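# Seat the matching loose relay into the rack's empty pocket

## Task

Locate the loose relay (a small transparent box topped by a colored button) whose button color is the same as the two relays already sitting in the black rack. Place it in the rack's vacant pocket with the button facing up, fully pressed down to the bottom. The task fails if either relay already in the rack gets raised or leaves the rack. It only counts if the relay stays seated by itself after the robot lets go.

## Robot and tools

ROBOT AND FRAME. Two arms, left_arm and right_arm, each with six joints and a parallel gripper. All reported positions use one shared world frame: origin on the table surface midway between the arms, +z up, +x pointing out across the table, and left_arm sitting on the +y side. The arm names do not tell you which side of a camera image an arm appears on.

execute_actions. The argument "actions" is a list holding zero or one item. An empty list sends nothing and just reports the current state. A motion item has "rows" (1 to 15 rows) and optional "steps" (1 to 15, default 15; each step is 1/30 s). Rows are used one per step; if there are fewer rows than steps the final row is repeated. A wait item has only "steps" (up to 300), counted from the previous result, and sends no command. Optional "pictures" (boolean) controls whether camera images come back. A refused call moves nothing.

ROW LAYOUT. Every row is a single flat list of 14 numbers covering both arms, even when one arm stays still: left_arm waist, shoulder, elbow, forearm roll, wrist pitch, wrist roll, gripper opening, then the same seven for right_arm. The joint values are absolute target angles in radians, in the same units and convention as the Joint positions line; they are not offsets. Stated joint ranges (per arm): waist -6.283 to 6.283, shoulder -2.059 to 2.094, elbow -3.927 to 0.192, forearm roll -6.283 to 6.283, wrist pitch -1.693 to 3.142, wrist roll -6.283 to 6.283. The true end of a joint may differ by up to 0.010 rad either way. A call is refused if a target goes more than 0.010 rad beyond a stated end and also further out than the joint's last reported angle. Targets beyond the real end are clipped, and the result then prints "joint sent to its limit" (possibly referring to an earlier, still running action). Gripper opening is an absolute command from -1 (closed) to +1 (fully open).

MOTION LIMITS. Joint targets advance at most 3.14 rad/s, reaching that speed after 0.16 s; all joints of one arm are timed to arrive together. Each step the sent target stays within 0.623 rad of the measured angle, and if targets would move the gripper more than 70 mm from where it is measured, the whole arm's targets are pulled back. So large moves take several calls or waits. Between calls the simulation keeps running and arms keep heading to the last row sent, until they have all nearly stopped or a step is HELD; after that only a new action makes them move on or push harder.

RESULT LINES. The state line gives each arm's gripper position (m), orientation quaternion (w,x,y,z) and linear/angular velocities, all in the world frame; the printed hand position can be off, more so at long reach. Joint positions and Joint velocities list each arm's six joints (rad, rad/s) plus the finger-pad gap (m, m/s; 0.084 m fully open). grip_measured is the measured opening on the -1..+1 command scale. "joint command not followed" means a clearance check altered or blocked some joint targets (the rest of the row still ran). HELD marks steps where the row was partly or wholly not sent. MOTOR HOT appears at 65 °C; at 80 °C an OVER-TEMPERATURE FAULT brakes that arm until it cools. A torque fault happens when contact load on a joint reaches its limit (waist 45.5, shoulder 45.5, elbow 27.3, forearm roll 27.3, wrist pitch 18.2, wrist roll 18.2 N m, held weight included): the arm halts, backs that joint off slightly, pauses 10 s and drops the rest of the call.

GRIPPER. Fingers point along the gripper's +z axis and close along its y axis. The reported position is the point between the pads when closed, about 2 cm short of the fingertips; closing pushes the tips roughly 10 mm further along +z. To keep hold, command an opening clearly lower than grip_measured; a bigger difference squeezes harder (about 24 N per pad maximum for parts up to ~6 cm). Fast closing can overshoot the force. Commanding exactly grip_measured still presses lightly on narrow parts but wide ones may slip.

zoom_image. Arguments: "camera" (cam_high, cam_low, cam_left_wrist, cam_right_wrist) and "region" [x0, y0, x1, y1] in pixels of that camera's latest image, origin top-left, at most 504 by 504. All cameras are 896x504. Calibration (intrinsics K, distortion, T_world_to_cam) was provided per camera; cam_high sits near world (1.40, -0.46, 1.14), cam_low near (1.39, 0.67, 0.40), and wrist cameras follow their hands. Real poses can deviate by a couple of degrees and millimetres.

finished_scene. Argument "scene": the number of the current scene. Replying without any tool call ends everything.

CAUTIONS. Do not drop objects, knock anything off the table, let the arms collide or press on each other, or shove hard. Avoid disturbing the two relays already in the rack. Occasional external tugs on a held part or pushes on loose objects can occur. Release the relay and verify it stays seated on its own before finishing.

Each tool is called after ">>>" by a JSON object that holds its "name" and its "arguments", one argument or row to a line.

## Session

>>> {"name": "execute_actions", "arguments": {
  "actions": []
}}

Scene clock: 0.00 s of 4800.00 s.
left_arm: end_effector_position=(+0.2911, +0.6387, +0.3403) grip_measured=+1.00 end_effector_quat_wxyz=(+0.010, +0.690, -0.723, -0.019) end_effector_velocity=(-0.000, +0.000, +0.000) end_effector_angular_velocity=(-0.000, -0.000, +0.002) | right_arm: end_effector_position=(+0.3851, -0.0560, +0.2072) grip_measured=+1.00 end_effector_quat_wxyz=(-0.067, +0.209, +0.805, +0.551) end_effector_velocity=(+0.000, -0.000, +0.000) end_effector_angular_velocity=(+0.000, -0.001, -0.001)
Joint positions: left_arm=[ 0.864 -0.118 -1.337  0.035  1.479  2.295  0.084] | right_arm=[-0.058 -0.133 -0.597  1.464  1.128  2.746  0.084]
Joint velocities: left_arm=[ 0.002 -0.     0.    -0.    -0.    -0.001  0.   ] | right_arm=[-0.    -0.    -0.     0.001 -0.001 -0.001  0.   ]
camera_calibration (this result's frames):
cam_left_wrist: T_world_to_cam=[[-0.997284, 0.0575626, 0.0459561, 0.272541], [0.0572876, 0.998331, -0.00727978, -0.578937], [-0.0462985, -0.00462728, -0.998917, 0.484691], [0, 0, 0, 1]] pos_world=[0.327407, 0.564526, 0.467427]
cam_right_wrist: T_world_to_cam=[[0.406249, 0.293807, 0.865239, -0.290066], [0.905479, -0.256644, -0.337995, -0.223345], [0.122753, 0.920767, -0.370298, 0.212693], [0, 0, 0, 1]] pos_world=[0.293965, -0.167937, 0.254247]

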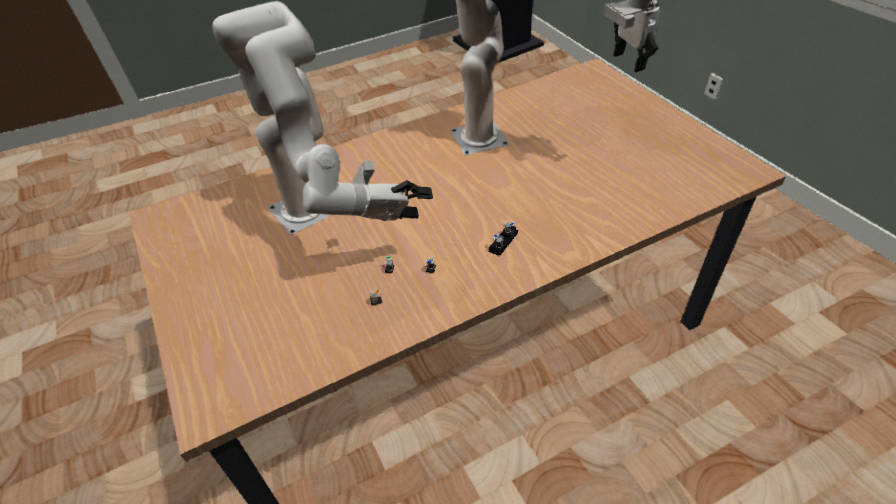

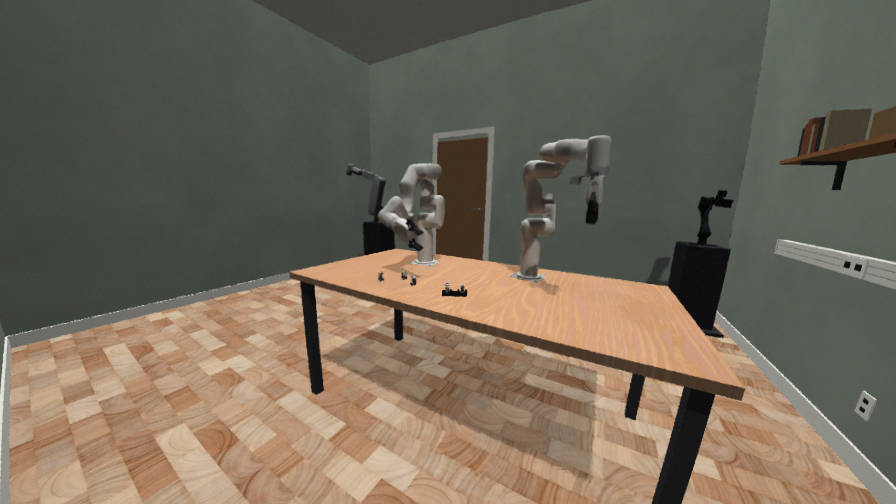

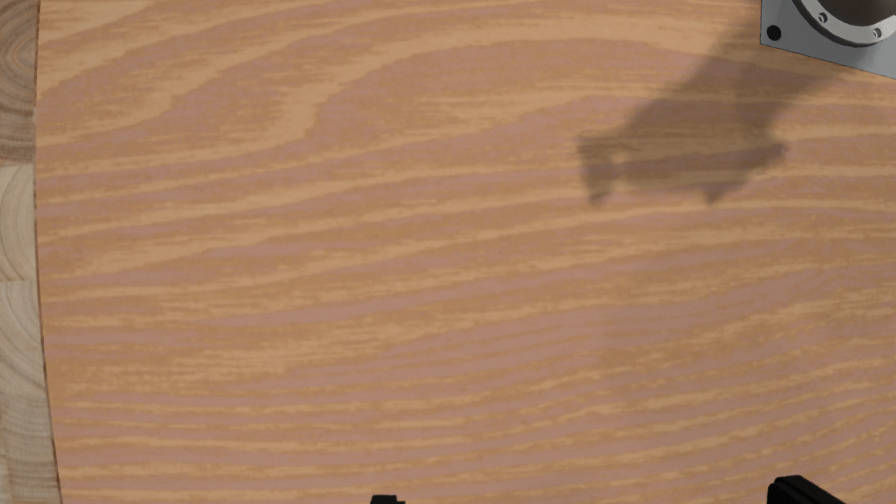

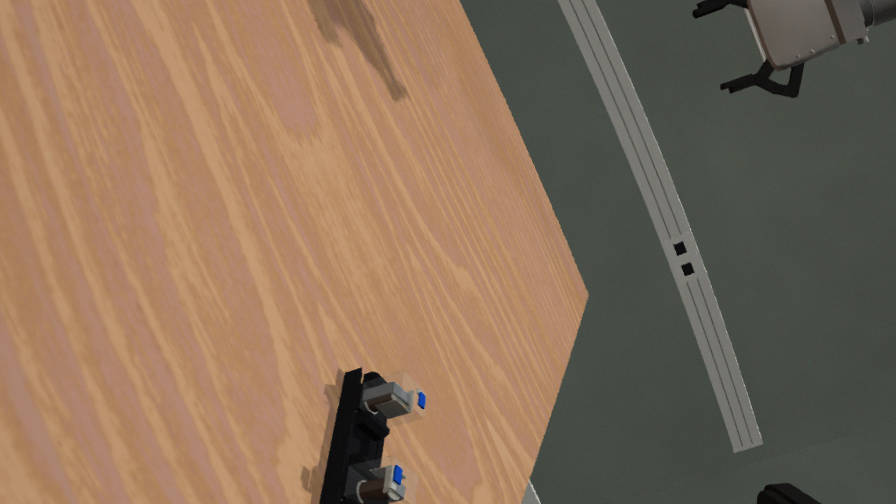

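>>> {"name": "zoom_image", "arguments": {
  "camera": "cam_high",
  "region": [350, 210, 540, 320]
}}

Region (350, 210, 540, 320) of cam_high's 896x504 image, scaled by 2.653, with more detail than that image has; it fills the top 292 rows of this view, and the rest is white.

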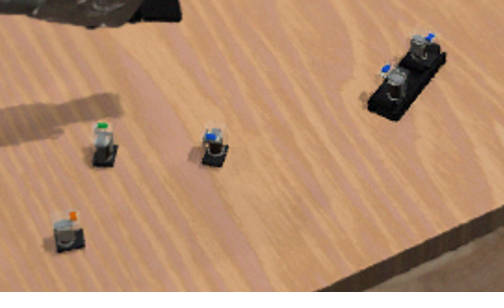

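>>> {"name": "execute_actions", "arguments": {
  "actions": [
    {"rows": [[-0.5088,0.6112,-1.6158,0,1.0046,-1.5,0.1,-0.688,-0.742,-0.348,0.093,0.952,0.445,1]], "steps": 15}
  ],
  "pictures": false
}}

>>> {"name": "execute_actions", "arguments": {
  "actions": [
    {"steps": 40}
  ]
}}

Scene clock: 47.30 s of 4800.00 s.
left_arm: end_effector_position=(+0.4201, +0.5758, +0.2779) grip_measured=+0.09 end_effector_quat_wxyz=(-0.002, +0.690, -0.724, -0.011) end_effector_velocity=(+0.245, -0.217, -0.149) end_effector_angular_velocity=(-0.014, -0.020, -0.004) | right_arm: end_effector_position=(+0.3745, -0.2110, +0.2137) grip_measured=+1.00 end_effector_quat_wxyz=(+0.157, +0.035, +0.904, +0.397) end_effector_velocity=(-0.100, -0.348, -0.035) end_effector_angular_velocity=(-1.436, -1.047, +0.619)
Joint positions: left_arm=[ 0.615  0.123 -1.434  0.023  1.314  2.046  0.048] | right_arm=[-0.377 -0.442 -0.471  1.074  1.039  2.355  0.084]
Joint velocities: left_arm=[-0.571  0.481 -0.179 -0.022 -0.302 -0.568 -0.001] | right_arm=[-0.672 -0.65   0.267 -1.143 -0.186 -1.136 -0.   ]
Steps of this call (steps 1 to 90: nothing new was sent; then 43.80 s passed at rest; steps 91 to 105: all 15 steps of this action). Readings (joint positions):
91: left_arm=[0.864 -0.118 -1.337 0.035 1.479 2.295] | right_arm=[-0.058 -0.133 -0.597 1.464 1.128 2.746]
92: left_arm=[0.861 -0.115 -1.339 0.035 1.476 2.291] | right_arm=[-0.061 -0.136 -0.595 1.460 1.127 2.742]
94: left_arm=[0.829 -0.084 -1.357 0.034 1.449 2.256] | right_arm=[-0.100 -0.173 -0.578 1.420 1.116 2.701]
98: left_arm=[0.747 -0.001 -1.387 0.029 1.393 2.178] | right_arm=[-0.209 -0.280 -0.538 1.307 1.085 2.589]
105: the state above

Scene clock: 48.63 s of 4800.00 s.
left_arm: end_effector_position=(+0.5173, +0.1538, +0.1456) grip_measured=+0.09 end_effector_quat_wxyz=(-0.002, +0.712, -0.702, -0.001) end_effector_velocity=(-0.084, -0.322, -0.072) end_effector_angular_velocity=(-0.009, -0.002, +0.335) | right_arm: end_effector_position=(+0.2665, -0.4259, +0.1851) grip_measured=+1.00 end_effector_quat_wxyz=(-0.037, +0.869, -0.489, +0.070) end_effector_velocity=(-0.000, -0.000, +0.000) end_effector_angular_velocity=(-0.003, +0.001, +0.010)
Joint positions: left_arm=[-0.164  0.497 -1.573  0.005  1.077  1.207  0.048] | right_arm=[-0.688 -0.742 -0.348  0.093  0.952  0.446  0.084]
Joint velocities: left_arm=[-0.553  0.182 -0.068 -0.009 -0.115 -0.884 -0.   ] | right_arm=[-0.    -0.    -0.    -0.002  0.    -0.01  -0.   ]
Steps of this call (steps 1 to 40: the robot went on to your last target). Readings (joint positions):
1: left_arm=[0.596 0.139 -1.440 0.022 1.304 2.027] | right_arm=[-0.399 -0.463 -0.463 1.035 1.033 2.316]
2: left_arm=[0.577 0.154 -1.445 0.022 1.295 2.008] | right_arm=[-0.421 -0.484 -0.454 0.994 1.027 2.276]
4: left_arm=[0.539 0.184 -1.456 0.020 1.276 1.969] | right_arm=[-0.461 -0.523 -0.438 0.909 1.015 2.191]
8: left_arm=[0.461 0.237 -1.476 0.018 1.242 1.892] | right_arm=[-0.533 -0.592 -0.409 0.720 0.995 2.001]
40: the state above
camera_calibration (this result's frames):
cam_left_wrist: T_world_to_cam=[[-0.999986, -0.00362556, 0.00379596, 0.55195], [-0.00367451, 0.999909, -0.0129697, -0.0771723], [-0.00374859, -0.0129834, -0.999909, 0.277857], [0, 0, 0, 1]] pos_world=[0.552701, 0.0827739, 0.274736]
cam_right_wrist: T_world_to_cam=[[-0.844357, -0.522193, -0.1199, 0.0540081], [-0.514085, 0.852656, -0.0932487, 0.587125], [0.150927, -0.0170966, -0.988397, 0.267191], [0, 0, 0, 1]] pos_world=[0.307108, -0.467845, 0.325315]

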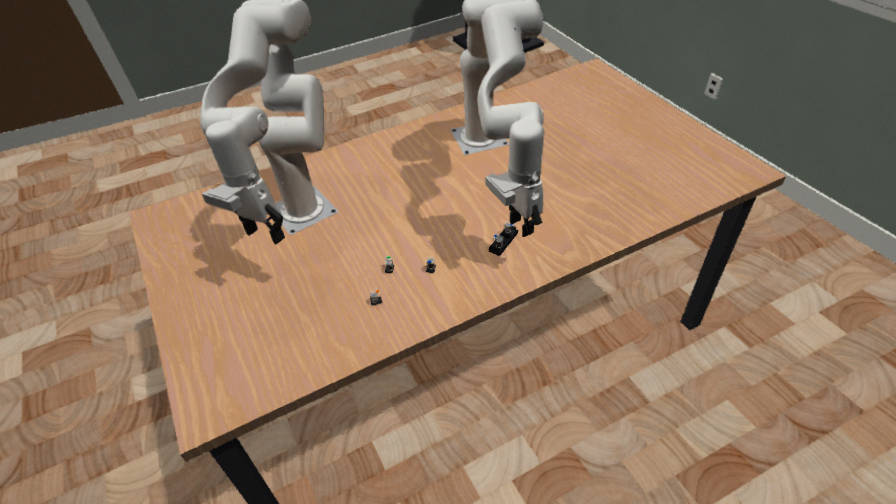

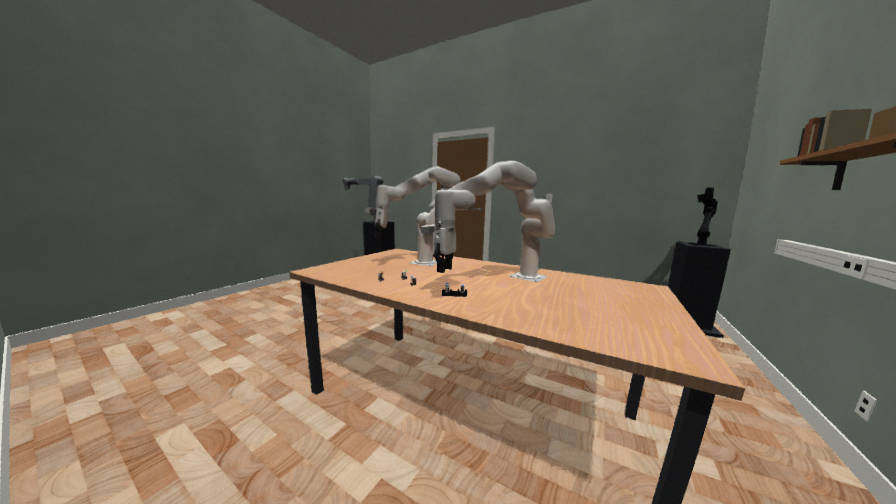

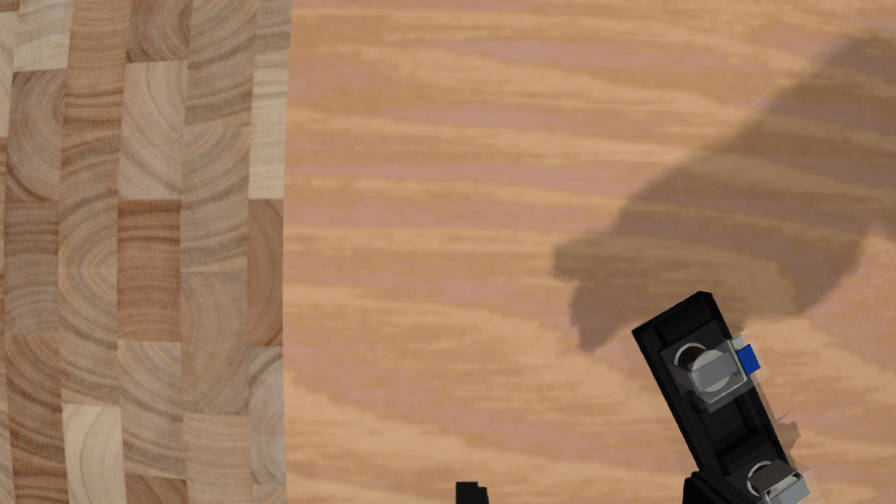

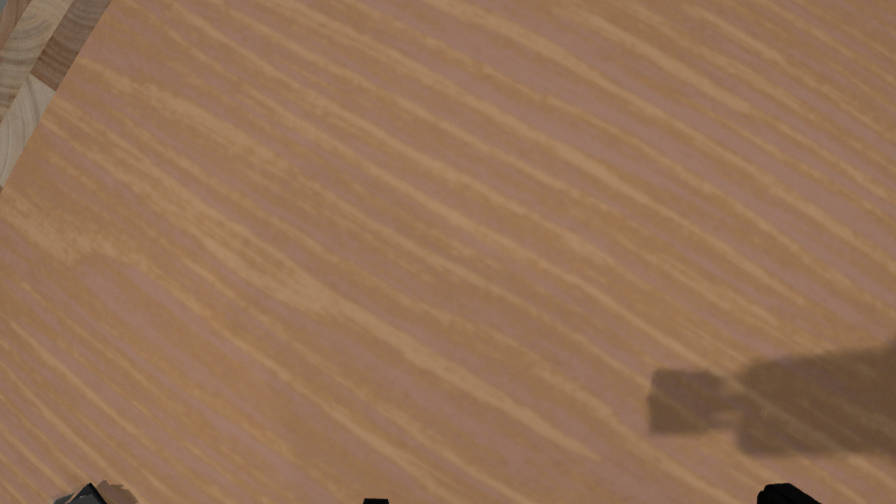

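>>> {"name": "execute_actions", "arguments": {
  "actions": [
    {"steps": 45}
  ]
}}

Scene clock: 51.37 s of 4800.00 s.
left_arm: end_effector_position=(+0.4283, -0.0358, +0.0995) grip_measured=+0.09 end_effector_quat_wxyz=(+0.000, +0.919, +0.393, -0.000) end_effector_velocity=(-0.000, +0.000, -0.000) end_effector_angular_velocity=(+0.001, +0.001, -0.002) | right_arm: end_effector_position=(+0.2665, -0.4260, +0.1852) grip_measured=+1.00 end_effector_quat_wxyz=(-0.037, +0.869, -0.488, +0.070) end_effector_velocity=(-0.000, -0.000, +0.000) end_effector_angular_velocity=(-0.001, -0.001, +0.000)
Joint positions: left_arm=[-0.509  0.611 -1.616 -0.     1.005 -1.5    0.048] | right_arm=[-0.688 -0.742 -0.348  0.093  0.952  0.445  0.084]
Joint velocities: left_arm=[ 0.     0.    -0.     0.     0.001  0.002 -0.   ] | right_arm=[-0.    -0.001  0.    -0.    -0.001 -0.    -0.   ]
Steps of this call (steps 1 to 60: the robot went on to your last target; steps 61 to 82: nothing new was sent). Readings (joint positions):
1: left_arm=[-0.182 0.503 -1.576 0.005 1.073 1.177] | right_arm=[-0.688 -0.742 -0.348 0.093 0.952 0.446]
2: left_arm=[-0.200 0.509 -1.578 0.005 1.069 1.145] | right_arm=[-0.688 -0.742 -0.348 0.093 0.952 0.446]
4: left_arm=[-0.236 0.521 -1.582 0.004 1.062 1.078] | right_arm=[-0.688 -0.742 -0.348 0.093 0.952 0.445]
8: left_arm=[-0.306 0.544 -1.591 0.003 1.047 0.921] | right_arm=[-0.688 -0.742 -0.348 0.093 0.952 0.445]
82: the state above
All arms were judged still, so your last target was given up. Only a new action makes them travel on or press farther. Fingers that are still opening or closing keep moving.
camera_calibration (this result's frames):
cam_left_wrist: T_world_to_cam=[[0.715488, -0.698608, 0.00492447, -0.297307], [-0.698446, -0.715447, -0.0175672, 0.34812], [0.0157958, 0.00912966, -0.999834, 0.221332], [0, 0, 0, 1]] pos_world=[0.452366, 0.0393393, 0.228875]
cam_right_wrist: T_world_to_cam=[[-0.843848, -0.523046, -0.119763, 0.0534571], [-0.514908, 0.85213, -0.0935071, 0.587197], [0.150962, -0.0172388, -0.988389, 0.267144], [0, 0, 0, 1]] pos_world=[0.307134, -0.467803, 0.325351]

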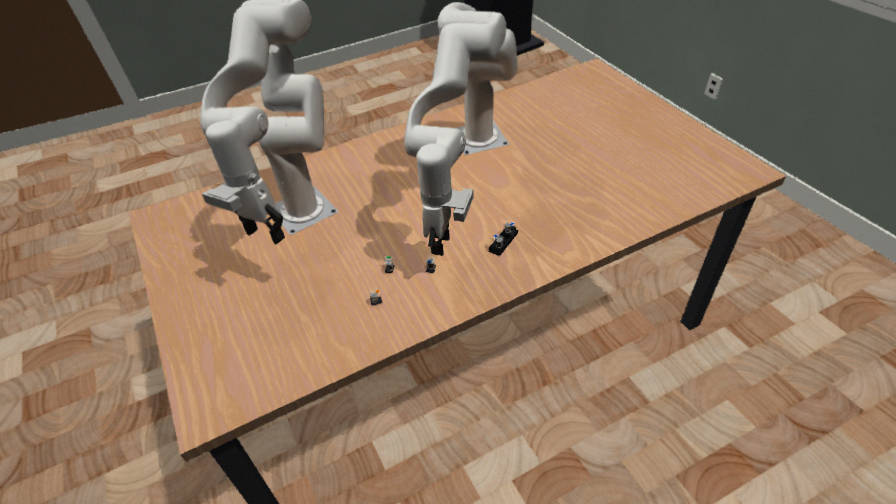

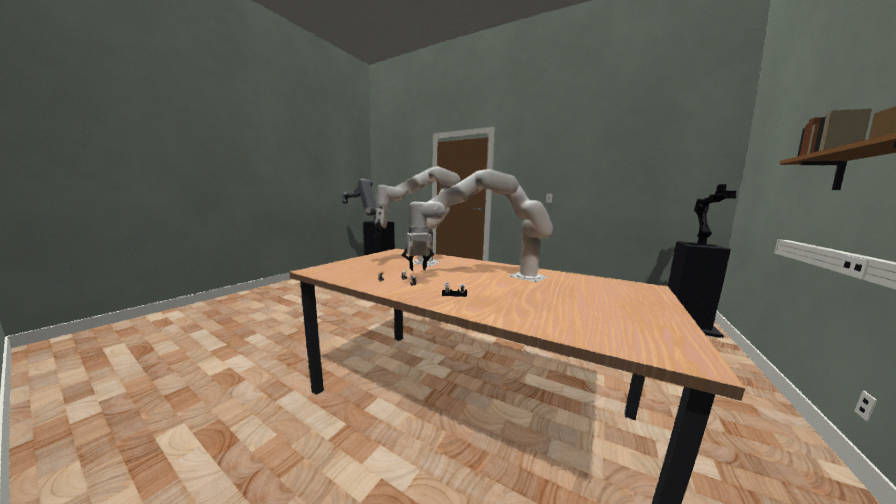

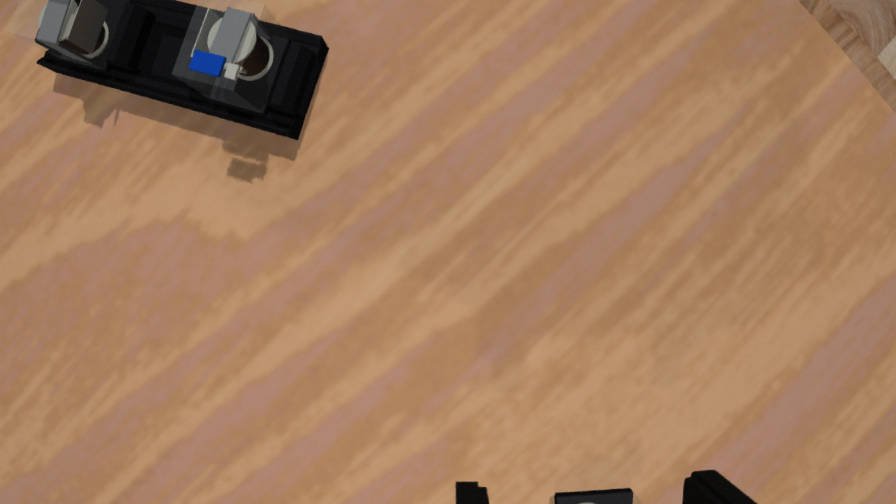

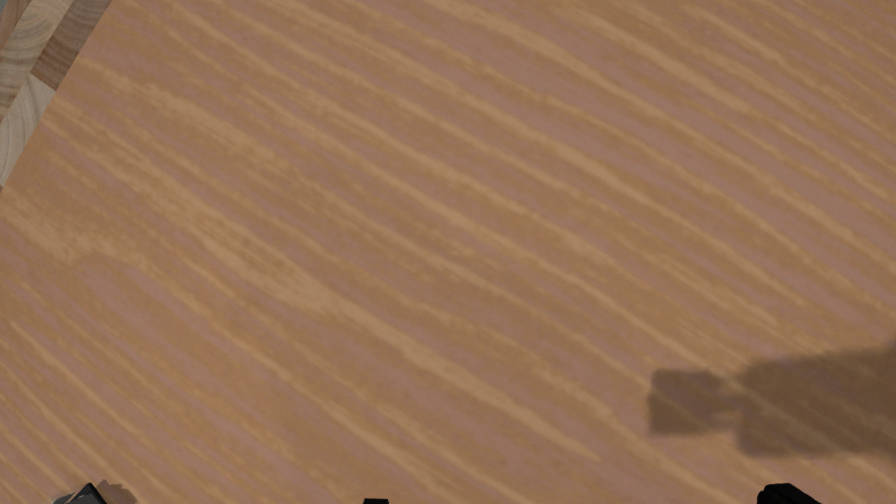

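>>> {"name": "execute_actions", "arguments": {
  "actions": [
    {"rows": [[-0.5330,0.6481,-1.6763,0,1.0282,-1.5242,0.1,-0.688,-0.742,-0.348,0.093,0.952,0.445,1]], "steps": 15}
  ]
}}

Scene clock: 69.17 s of 4800.00 s.
left_arm: end_effector_position=(+0.4263, -0.0535, +0.0996) grip_measured=+0.09 end_effector_quat_wxyz=(+0.000, +0.919, +0.393, +0.000) end_effector_velocity=(-0.000, -0.002, +0.000) end_effector_angular_velocity=(+0.000, +0.000, -0.001) | right_arm: end_effector_position=(+0.2665, -0.4260, +0.1852) grip_measured=+1.00 end_effector_quat_wxyz=(-0.037, +0.869, -0.488, +0.070) end_effector_velocity=(+0.000, +0.000, +0.000) end_effector_angular_velocity=(+0.001, -0.000, -0.001)
Joint positions: left_arm=[-0.533  0.648 -1.676  0.     1.028 -1.524  0.048] | right_arm=[-0.688 -0.742 -0.348  0.093  0.952  0.445  0.084]
Joint velocities: left_arm=[-0.003  0.004 -0.007 -0.     0.003 -0.002  0.   ] | right_arm=[ 0.    -0.    -0.     0.001  0.     0.001  0.   ]
Steps of this call (steps 1 to 90: nothing new was sent; then 14.30 s passed at rest; steps 91 to 105: all 15 steps of this action). Readings (joint positions):
91: left_arm=[-0.509 0.611 -1.616 0.000 1.005 -1.500] | right_arm=[-0.688 -0.742 -0.348 0.093 0.952 0.445]
92: left_arm=[-0.510 0.613 -1.619 0.000 1.007 -1.502] | right_arm=[-0.688 -0.742 -0.348 0.093 0.952 0.445]
94: left_arm=[-0.517 0.626 -1.641 0.000 1.014 -1.510] | right_arm=[-0.688 -0.742 -0.348 0.093 0.952 0.445]
98: left_arm=[-0.531 0.643 -1.668 -0.000 1.025 -1.521] | right_arm=[-0.688 -0.742 -0.348 0.093 0.952 0.445]
105: the state above
camera_calibration (this result's frames):
cam_left_wrist: T_world_to_cam=[[0.715597, -0.698495, 0.00504791, -0.308307], [-0.698332, -0.715558, -0.017585, 0.334086], [0.0158951, 0.00905866, -0.999833, 0.221615], [0, 0, 0, 1]] pos_world=[0.450404, 0.0216994, 0.229009]
cam_right_wrist: T_world_to_cam=[[-0.843848, -0.523046, -0.119763, 0.053457], [-0.514908, 0.85213, -0.093507, 0.587197], [0.150962, -0.0172387, -0.988389, 0.267144], [0, 0, 0, 1]] pos_world=[0.307134, -0.467803, 0.325351]

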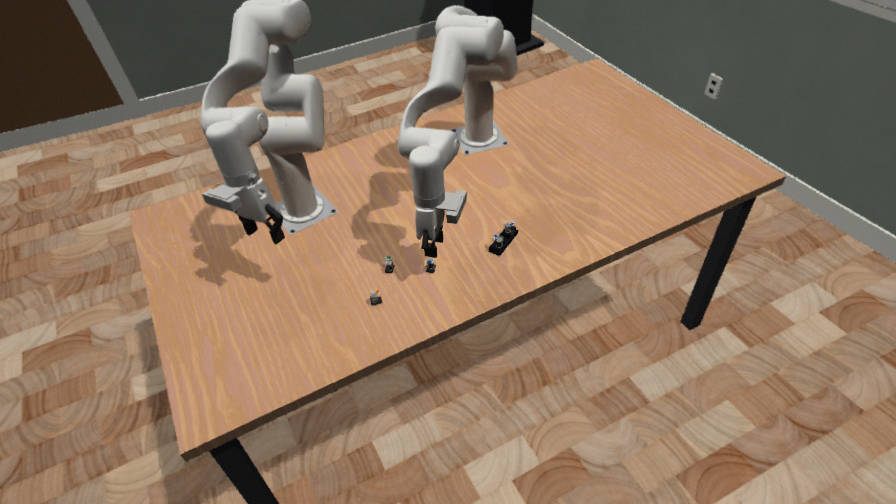

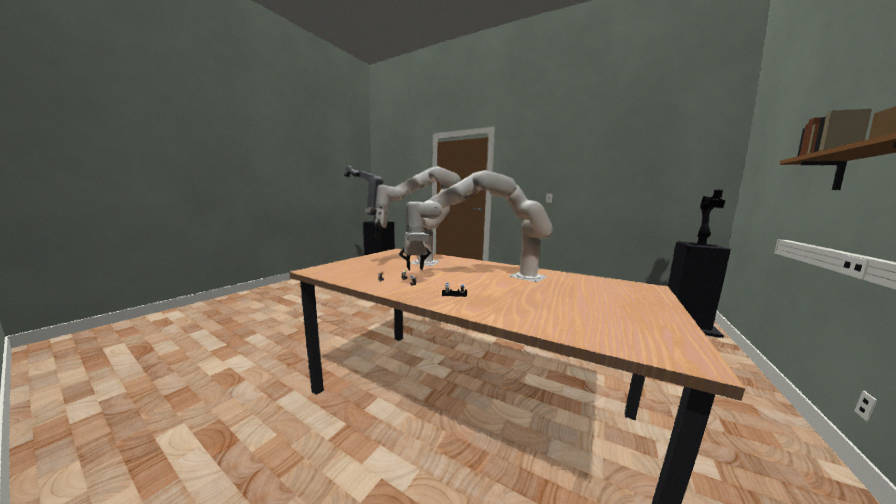

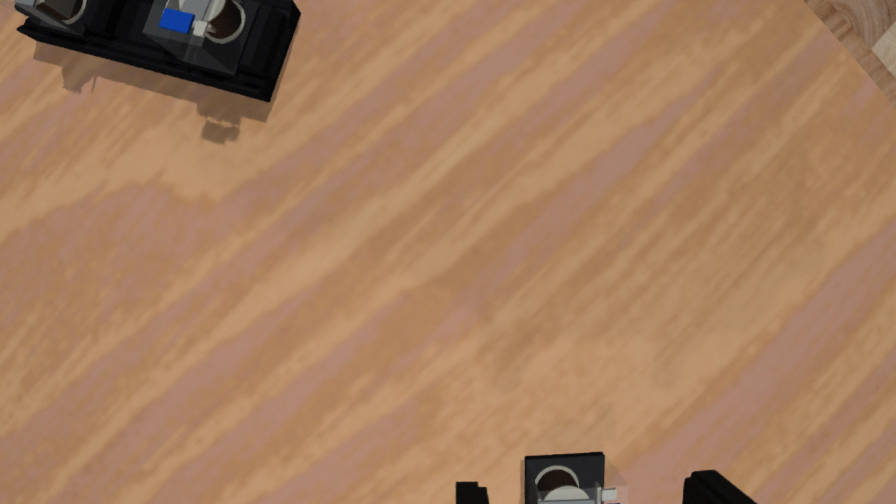

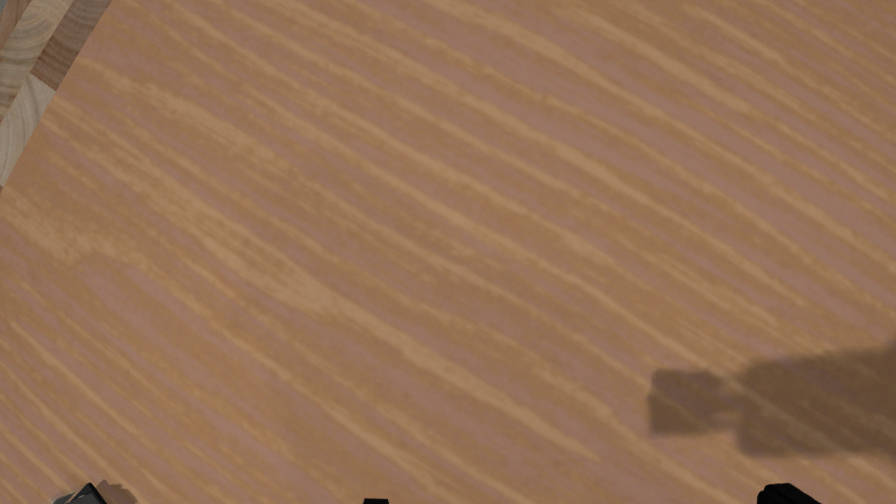

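>>> {"name": "execute_actions", "arguments": {
  "actions": [
    {"rows": [[-0.5379,0.7384,-1.6473,0,0.9089,-1.5291,0.1,-0.688,-0.742,-0.348,0.093,0.952,0.445,1]], "steps": 15}
  ],
  "pictures": false
}}

>>> {"name": "execute_actions", "arguments": {
  "actions": [
    {"rows": [[-0.5379,0.7384,-1.6473,0,0.9089,-1.5291,-0.1,-0.688,-0.742,-0.348,0.093,0.952,0.445,1],[-0.5379,0.7384,-1.6473,0,0.9089,-1.5291,-0.2,-0.688,-0.742,-0.348,0.093,0.952,0.445,1],[-0.5379,0.7384,-1.6473,0,0.9089,-1.5291,-0.3,-0.688,-0.742,-0.348,0.093,0.952,0.445,1],[-0.5379,0.7384,-1.6473,0,0.9089,-1.5291,-0.35,-0.688,-0.742,-0.348,0.093,0.952,0.445,1],[-0.5379,0.7384,-1.6473,0,0.9089,-1.5291,-0.4,-0.688,-0.742,-0.348,0.093,0.952,0.445,1],[-0.5379,0.7384,-1.6473,0,0.9089,-1.5291,-0.5,-0.688,-0.742,-0.348,0.093,0.952,0.445,1],[-0.5379,0.7384,-1.6473,0,0.9089,-1.5291,-0.6,-0.688,-0.742,-0.348,0.093,0.952,0.445,1],[-0.5379,0.7384,-1.6473,0,0.9089,-1.5291,-0.7,-0.688,-0.742,-0.348,0.093,0.952,0.445,1]], "steps": 15}
  ],
  "pictures": false
}}

>>> {"name": "execute_actions", "arguments": {
  "actions": [
    {"rows": [[-0.5379,0.6523,-1.6833,0,1.0310,-1.5291,-0.7,-0.688,-0.742,-0.348,0.093,0.952,0.445,1]], "steps": 15}
  ],
  "pictures": false
}}

Scene clock: 103.93 s of 4800.00 s.
left_arm: end_effector_position=(+0.4261, -0.0576, +0.0430) grip_measured=+0.09 end_effector_quat_wxyz=(+0.002, +0.919, +0.393, +0.001) end_effector_velocity=(-0.001, +0.002, -0.008) end_effector_angular_velocity=(+0.003, +0.003, +0.001) | right_arm: end_effector_position=(+0.2665, -0.4260, +0.1852) grip_measured=+1.00 end_effector_quat_wxyz=(-0.037, +0.869, -0.488, +0.070) end_effector_velocity=(-0.000, -0.000, -0.000) end_effector_angular_velocity=(-0.000, +0.001, +0.001)
Joint positions: left_arm=[-0.538  0.736 -1.649 -0.     0.91  -1.529  0.048] | right_arm=[-0.688 -0.742 -0.348  0.093  0.952  0.445  0.084]
Joint velocities: left_arm=[ 0.001  0.009  0.009  0.    -0.014 -0.    -0.   ] | right_arm=[-0.     0.001 -0.    -0.001  0.001 -0.     0.   ]
Steps of this call (steps 1 to 15: the robot went on to your last target; steps 16 to 90: nothing new was sent; then 31.27 s passed at rest; steps 91 to 105: all 15 steps of this action). Readings (joint positions):
91: left_arm=[-0.533 0.648 -1.676 -0.000 1.028 -1.524] | right_arm=[-0.688 -0.742 -0.348 0.093 0.952 0.445]
92: left_arm=[-0.533 0.650 -1.676 -0.000 1.024 -1.524] | right_arm=[-0.688 -0.742 -0.348 0.093 0.952 0.445]
94: left_arm=[-0.534 0.671 -1.672 -0.000 0.987 -1.526] | right_arm=[-0.688 -0.742 -0.348 0.093 0.952 0.445]
98: left_arm=[-0.537 0.731 -1.646 0.000 0.930 -1.528] | right_arm=[-0.688 -0.742 -0.348 0.093 0.952 0.445]
105: the state above

Scene clock: 104.43 s of 4800.00 s.
left_arm: end_effector_position=(+0.4253, -0.0569, +0.0410) grip_measured=-0.39 end_effector_quat_wxyz=(+0.000, +0.919, +0.393, +0.000) end_effector_velocity=(-0.001, +0.000, -0.000) end_effector_angular_velocity=(+0.001, +0.002, +0.002) | right_arm: end_effector_position=(+0.2665, -0.4260, +0.1852) grip_measured=+1.00 end_effector_quat_wxyz=(-0.037, +0.869, -0.488, +0.070) end_effector_velocity=(-0.000, +0.000, -0.001) end_effector_angular_velocity=(+0.002, +0.001, -0.002)
Joint positions: left_arm=[-0.538  0.738 -1.648  0.     0.909 -1.529  0.027] | right_arm=[-0.688 -0.742 -0.348  0.093  0.952  0.445  0.084]
Joint velocities: left_arm=[-0.     0.     0.    -0.     0.001 -0.002 -0.   ] | right_arm=[ 0.     0.002  0.001  0.001 -0.001  0.002 -0.   ]
Steps of this call (steps 1 to 15: all 15 steps of this action). Readings (joint positions):
1: left_arm=[-0.538 0.736 -1.649 -0.000 0.909 -1.529] | right_arm=[-0.688 -0.742 -0.348 0.093 0.952 0.445]
2: left_arm=[-0.538 0.737 -1.648 -0.000 0.909 -1.529] | right_arm=[-0.688 -0.742 -0.348 0.093 0.952 0.445]
4: left_arm=[-0.538 0.738 -1.648 -0.000 0.909 -1.529] | right_arm=[-0.688 -0.742 -0.348 0.093 0.952 0.445]
8: left_arm=[-0.538 0.738 -1.648 0.000 0.909 -1.529] | right_arm=[-0.688 -0.742 -0.348 0.093 0.952 0.445]
15: the state above

Scene clock: 104.93 s of 4800.00 s.
left_arm: end_effector_position=(+0.4242, -0.0560, +0.0968) grip_measured=-0.39 end_effector_quat_wxyz=(-0.002, +0.919, +0.393, -0.001) end_effector_velocity=(+0.000, -0.001, +0.007) end_effector_angular_velocity=(-0.001, -0.001, -0.002) | right_arm: end_effector_position=(+0.2665, -0.4260, +0.1852) grip_measured=+1.00 end_effector_quat_wxyz=(-0.037, +0.869, -0.488, +0.070) end_effector_velocity=(-0.000, +0.000, -0.000) end_effector_angular_velocity=(+0.001, +0.001, +0.001)
Joint positions: left_arm=[-0.538  0.655 -1.681  0.     1.03  -1.529  0.027] | right_arm=[-0.688 -0.742 -0.348  0.093  0.952  0.445  0.084]
Joint velocities: left_arm=[-0.001 -0.007 -0.009  0.     0.014  0.001  0.   ] | right_arm=[ 0.     0.001  0.     0.001  0.    -0.002  0.   ]
Steps of this call (steps 1 to 15: all 15 steps of this action). Readings (joint positions):
1: left_arm=[-0.538 0.738 -1.648 0.000 0.909 -1.529] | right_arm=[-0.688 -0.742 -0.348 0.093 0.952 0.445]
2: left_arm=[-0.538 0.737 -1.648 0.000 0.912 -1.529] | right_arm=[-0.688 -0.742 -0.348 0.093 0.952 0.445]
4: left_arm=[-0.538 0.719 -1.652 0.000 0.949 -1.529] | right_arm=[-0.688 -0.742 -0.348 0.093 0.952 0.445]
8: left_arm=[-0.538 0.660 -1.683 -0.000 1.010 -1.529] | right_arm=[-0.688 -0.742 -0.348 0.093 0.952 0.445]
15: the state above

>>> {"name": "execute_actions", "arguments": {
  "actions": [
    {"rows": [[-0.1968,0.2900,-1.1222,0,0.8322,-2.479,-0.7,-0.688,-0.742,-0.348,0.093,0.952,0.445,1]], "steps": 15}
  ],
  "pictures": false
}}

>>> {"name": "execute_actions", "arguments": {
  "actions": [
    {"steps": 25}
  ]
}}

Scene clock: 137.40 s of 4800.00 s.
left_arm: end_effector_position=(+0.4451, +0.0817, +0.1026) grip_measured=-0.39 end_effector_quat_wxyz=(+0.000, +0.725, +0.688, +0.000) end_effector_velocity=(-0.010, +0.310, -0.003) end_effector_angular_velocity=(-0.002, -0.002, +2.076) | right_arm: end_effector_position=(+0.2665, -0.4260, +0.1852) grip_measured=+1.00 end_effector_quat_wxyz=(-0.037, +0.869, -0.488, +0.070) end_effector_velocity=(+0.000, -0.000, +0.000) end_effector_angular_velocity=(+0.000, -0.000, -0.001)
Joint positions: left_arm=[-0.327  0.429 -1.338  0.     0.909 -2.029  0.027] | right_arm=[-0.688 -0.742 -0.348  0.093  0.952  0.445  0.084]
Joint velocities: left_arm=[ 0.474 -0.507  0.782 -0.    -0.278 -1.602 -0.   ] | right_arm=[-0.     0.001 -0.     0.    -0.001  0.001  0.   ]
Steps of this call (steps 1 to 15: the robot went on to your last target; steps 16 to 90: nothing new was sent; then 28.97 s passed at rest; steps 91 to 105: all 15 steps of this action). Readings (joint positions):
91: left_arm=[-0.538 0.652 -1.683 -0.000 1.031 -1.529] | right_arm=[-0.688 -0.742 -0.348 0.093 0.952 0.445]
92: left_arm=[-0.537 0.650 -1.680 -0.000 1.029 -1.534] | right_arm=[-0.688 -0.742 -0.348 0.093 0.952 0.445]
94: left_arm=[-0.517 0.627 -1.641 -0.000 1.015 -1.578] | right_arm=[-0.688 -0.742 -0.348 0.093 0.952 0.445]
98: left_arm=[-0.440 0.549 -1.524 0.000 0.974 -1.716] | right_arm=[-0.688 -0.742 -0.348 0.093 0.952 0.445]
105: the state above

Scene clock: 138.23 s of 4800.00 s.
left_arm: end_effector_position=(+0.4330, +0.1650, +0.0995) grip_measured=-0.39 end_effector_quat_wxyz=(-0.000, +0.498, +0.867, -0.000) end_effector_velocity=(-0.000, +0.000, +0.000) end_effector_angular_velocity=(-0.001, -0.001, +0.001) | right_arm: end_effector_position=(+0.2665, -0.4260, +0.1852) grip_measured=+1.00 end_effector_quat_wxyz=(-0.037, +0.869, -0.488, +0.070) end_effector_velocity=(+0.000, -0.000, +0.000) end_effector_angular_velocity=(-0.000, -0.001, -0.001)
Joint positions: left_arm=[-0.197  0.29  -1.122 -0.     0.832 -2.479  0.027] | right_arm=[-0.688 -0.742 -0.348  0.093  0.952  0.445  0.084]
Joint velocities: left_arm=[ 0.    -0.001  0.001 -0.    -0.001 -0.001 -0.   ] | right_arm=[-0.    -0.001  0.    -0.    -0.     0.001 -0.   ]
Steps of this call (steps 1 to 25: the robot went on to your last target). Readings (joint positions):
1: left_arm=[-0.312 0.412 -1.312 0.000 0.899 -2.083] | right_arm=[-0.688 -0.742 -0.348 0.093 0.952 0.445]
2: left_arm=[-0.295 0.395 -1.285 0.000 0.890 -2.139] | right_arm=[-0.688 -0.742 -0.348 0.093 0.952 0.445]
4: left_arm=[-0.263 0.361 -1.232 0.000 0.871 -2.250] | right_arm=[-0.688 -0.742 -0.348 0.093 0.952 0.445]
8: left_arm=[-0.213 0.308 -1.151 0.000 0.843 -2.418] | right_arm=[-0.688 -0.742 -0.348 0.093 0.952 0.445]
25: the state above
camera_calibration (this result's frames):
cam_left_wrist: T_world_to_cam=[[0.86922, 0.494401, 0.00490731, -0.423821], [0.494405, -0.869054, -0.0175778, 0.00387965], [-0.00442576, 0.0177052, -0.999833, 0.226802], [0, 0, 0, 1]] pos_world=[0.36748, 0.208893, 0.228912]
cam_right_wrist: T_world_to_cam=[[-0.843848, -0.523046, -0.119763, 0.053457], [-0.514908, 0.85213, -0.0935072, 0.587197], [0.150962, -0.0172389, -0.988389, 0.267144], [0, 0, 0, 1]] pos_world=[0.307134, -0.467803, 0.325351]

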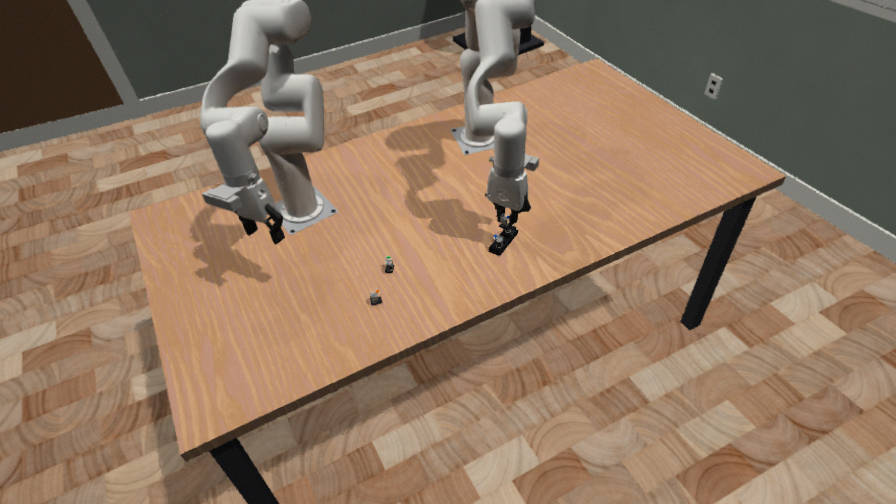

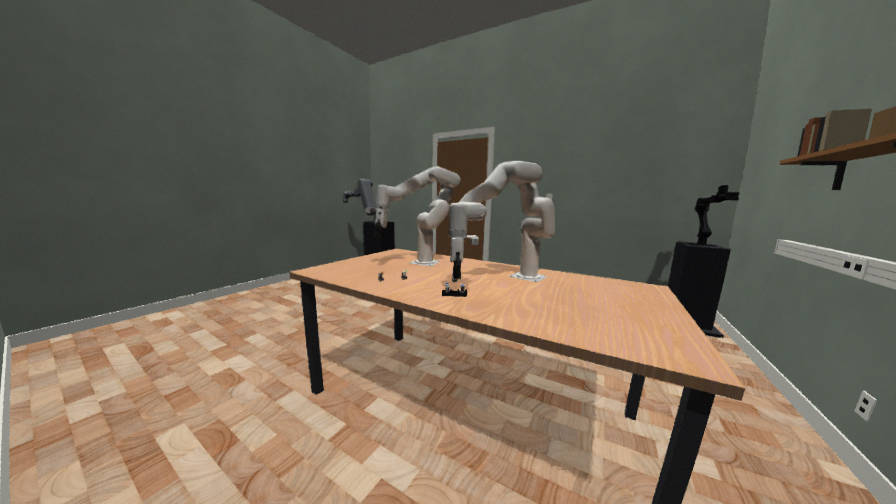

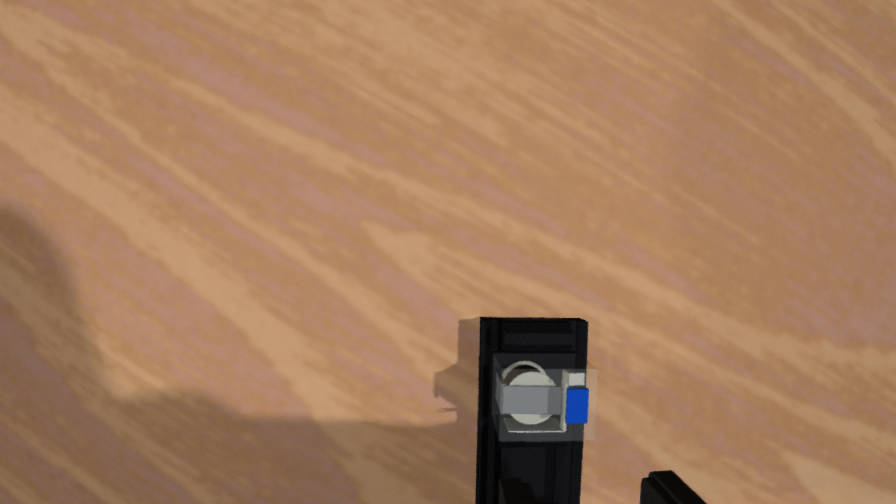

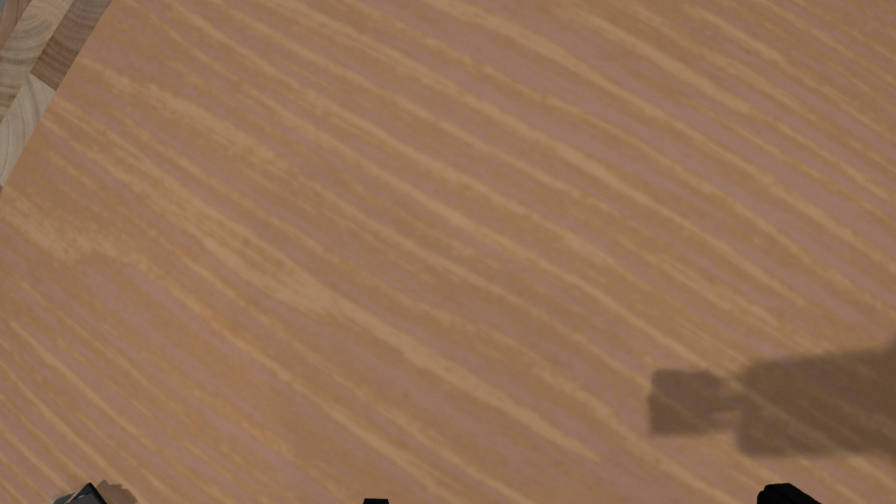

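>>> {"name": "execute_actions", "arguments": {
  "actions": [
    {"rows": [[-0.2097,0.2747,-1.1003,0,0.8256,-2.4919,-0.7,-0.688,-0.742,-0.348,0.093,0.952,0.445,1]], "steps": 15}
  ]
}}

Scene clock: 159.07 s of 4800.00 s.
left_arm: end_effector_position=(+0.4259, +0.1610, +0.0995) grip_measured=-0.39 end_effector_quat_wxyz=(+0.000, +0.498, +0.867, -0.000) end_effector_velocity=(-0.002, -0.001, -0.000) end_effector_angular_velocity=(+0.001, +0.002, +0.000) | right_arm: end_effector_position=(+0.2665, -0.4260, +0.1852) grip_measured=+1.00 end_effector_quat_wxyz=(-0.037, +0.869, -0.488, +0.070) end_effector_velocity=(-0.000, -0.000, -0.000) end_effector_angular_velocity=(-0.001, +0.001, +0.002)
Joint positions: left_arm=[-0.21   0.275 -1.101  0.     0.826 -2.492  0.027] | right_arm=[-0.688 -0.742 -0.348  0.093  0.952  0.445  0.084]
Joint velocities: left_arm=[-0.003 -0.001  0.002  0.     0.001 -0.003 -0.   ] | right_arm=[-0.     0.002 -0.    -0.001 -0.    -0.002  0.   ]
Steps of this call (steps 1 to 15: the robot went on to your last target; steps 16 to 90: nothing new was sent; then 17.33 s passed at rest; steps 91 to 105: all 15 steps of this action). Readings (joint positions):
91: left_arm=[-0.197 0.290 -1.122 0.000 0.832 -2.479] | right_arm=[-0.688 -0.742 -0.348 0.093 0.952 0.445]
92: left_arm=[-0.198 0.289 -1.120 0.000 0.831 -2.480] | right_arm=[-0.688 -0.742 -0.348 0.093 0.952 0.445]
94: left_arm=[-0.202 0.283 -1.112 0.000 0.829 -2.485] | right_arm=[-0.688 -0.742 -0.348 0.093 0.952 0.445]
98: left_arm=[-0.208 0.277 -1.103 -0.000 0.827 -2.490] | right_arm=[-0.688 -0.742 -0.348 0.093 0.952 0.445]
105: the state above
camera_calibration (this result's frames):
cam_left_wrist: T_world_to_cam=[[0.869005, 0.494778, 0.0049235, -0.415645], [0.494783, -0.868839, -0.0175652, 0.00373023], [-0.00441316, 0.0177004, -0.999834, 0.226849], [0, 0, 0, 1]] pos_world=[0.360353, 0.204878, 0.228923]
cam_right_wrist: T_world_to_cam=[[-0.843848, -0.523046, -0.119763, 0.0534569], [-0.514908, 0.85213, -0.0935071, 0.587197], [0.150962, -0.0172388, -0.988389, 0.267144], [0, 0, 0, 1]] pos_world=[0.307134, -0.467803, 0.325351]

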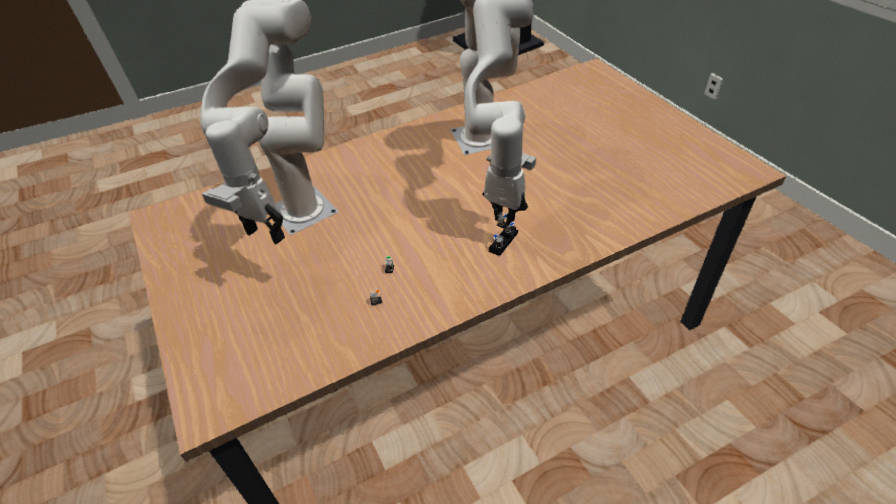

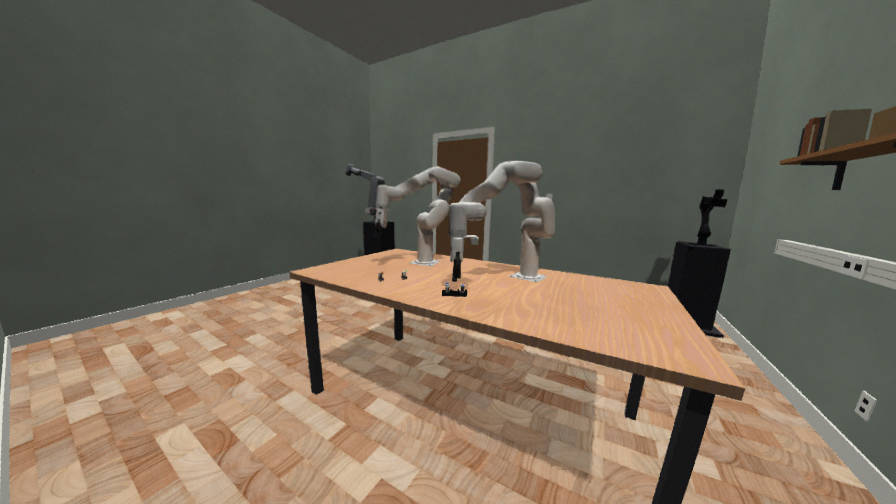

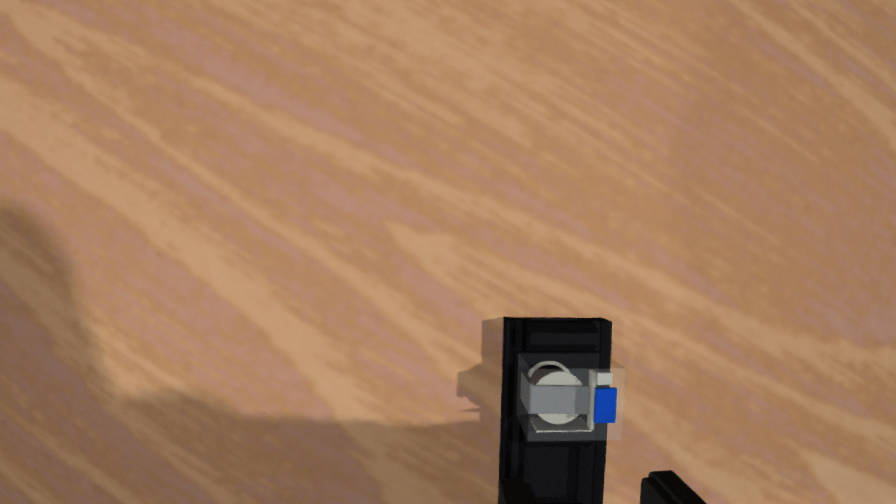

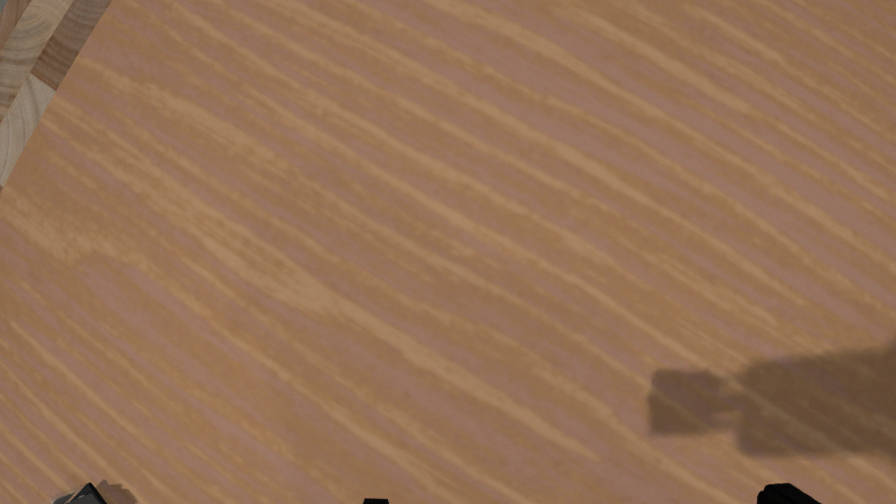

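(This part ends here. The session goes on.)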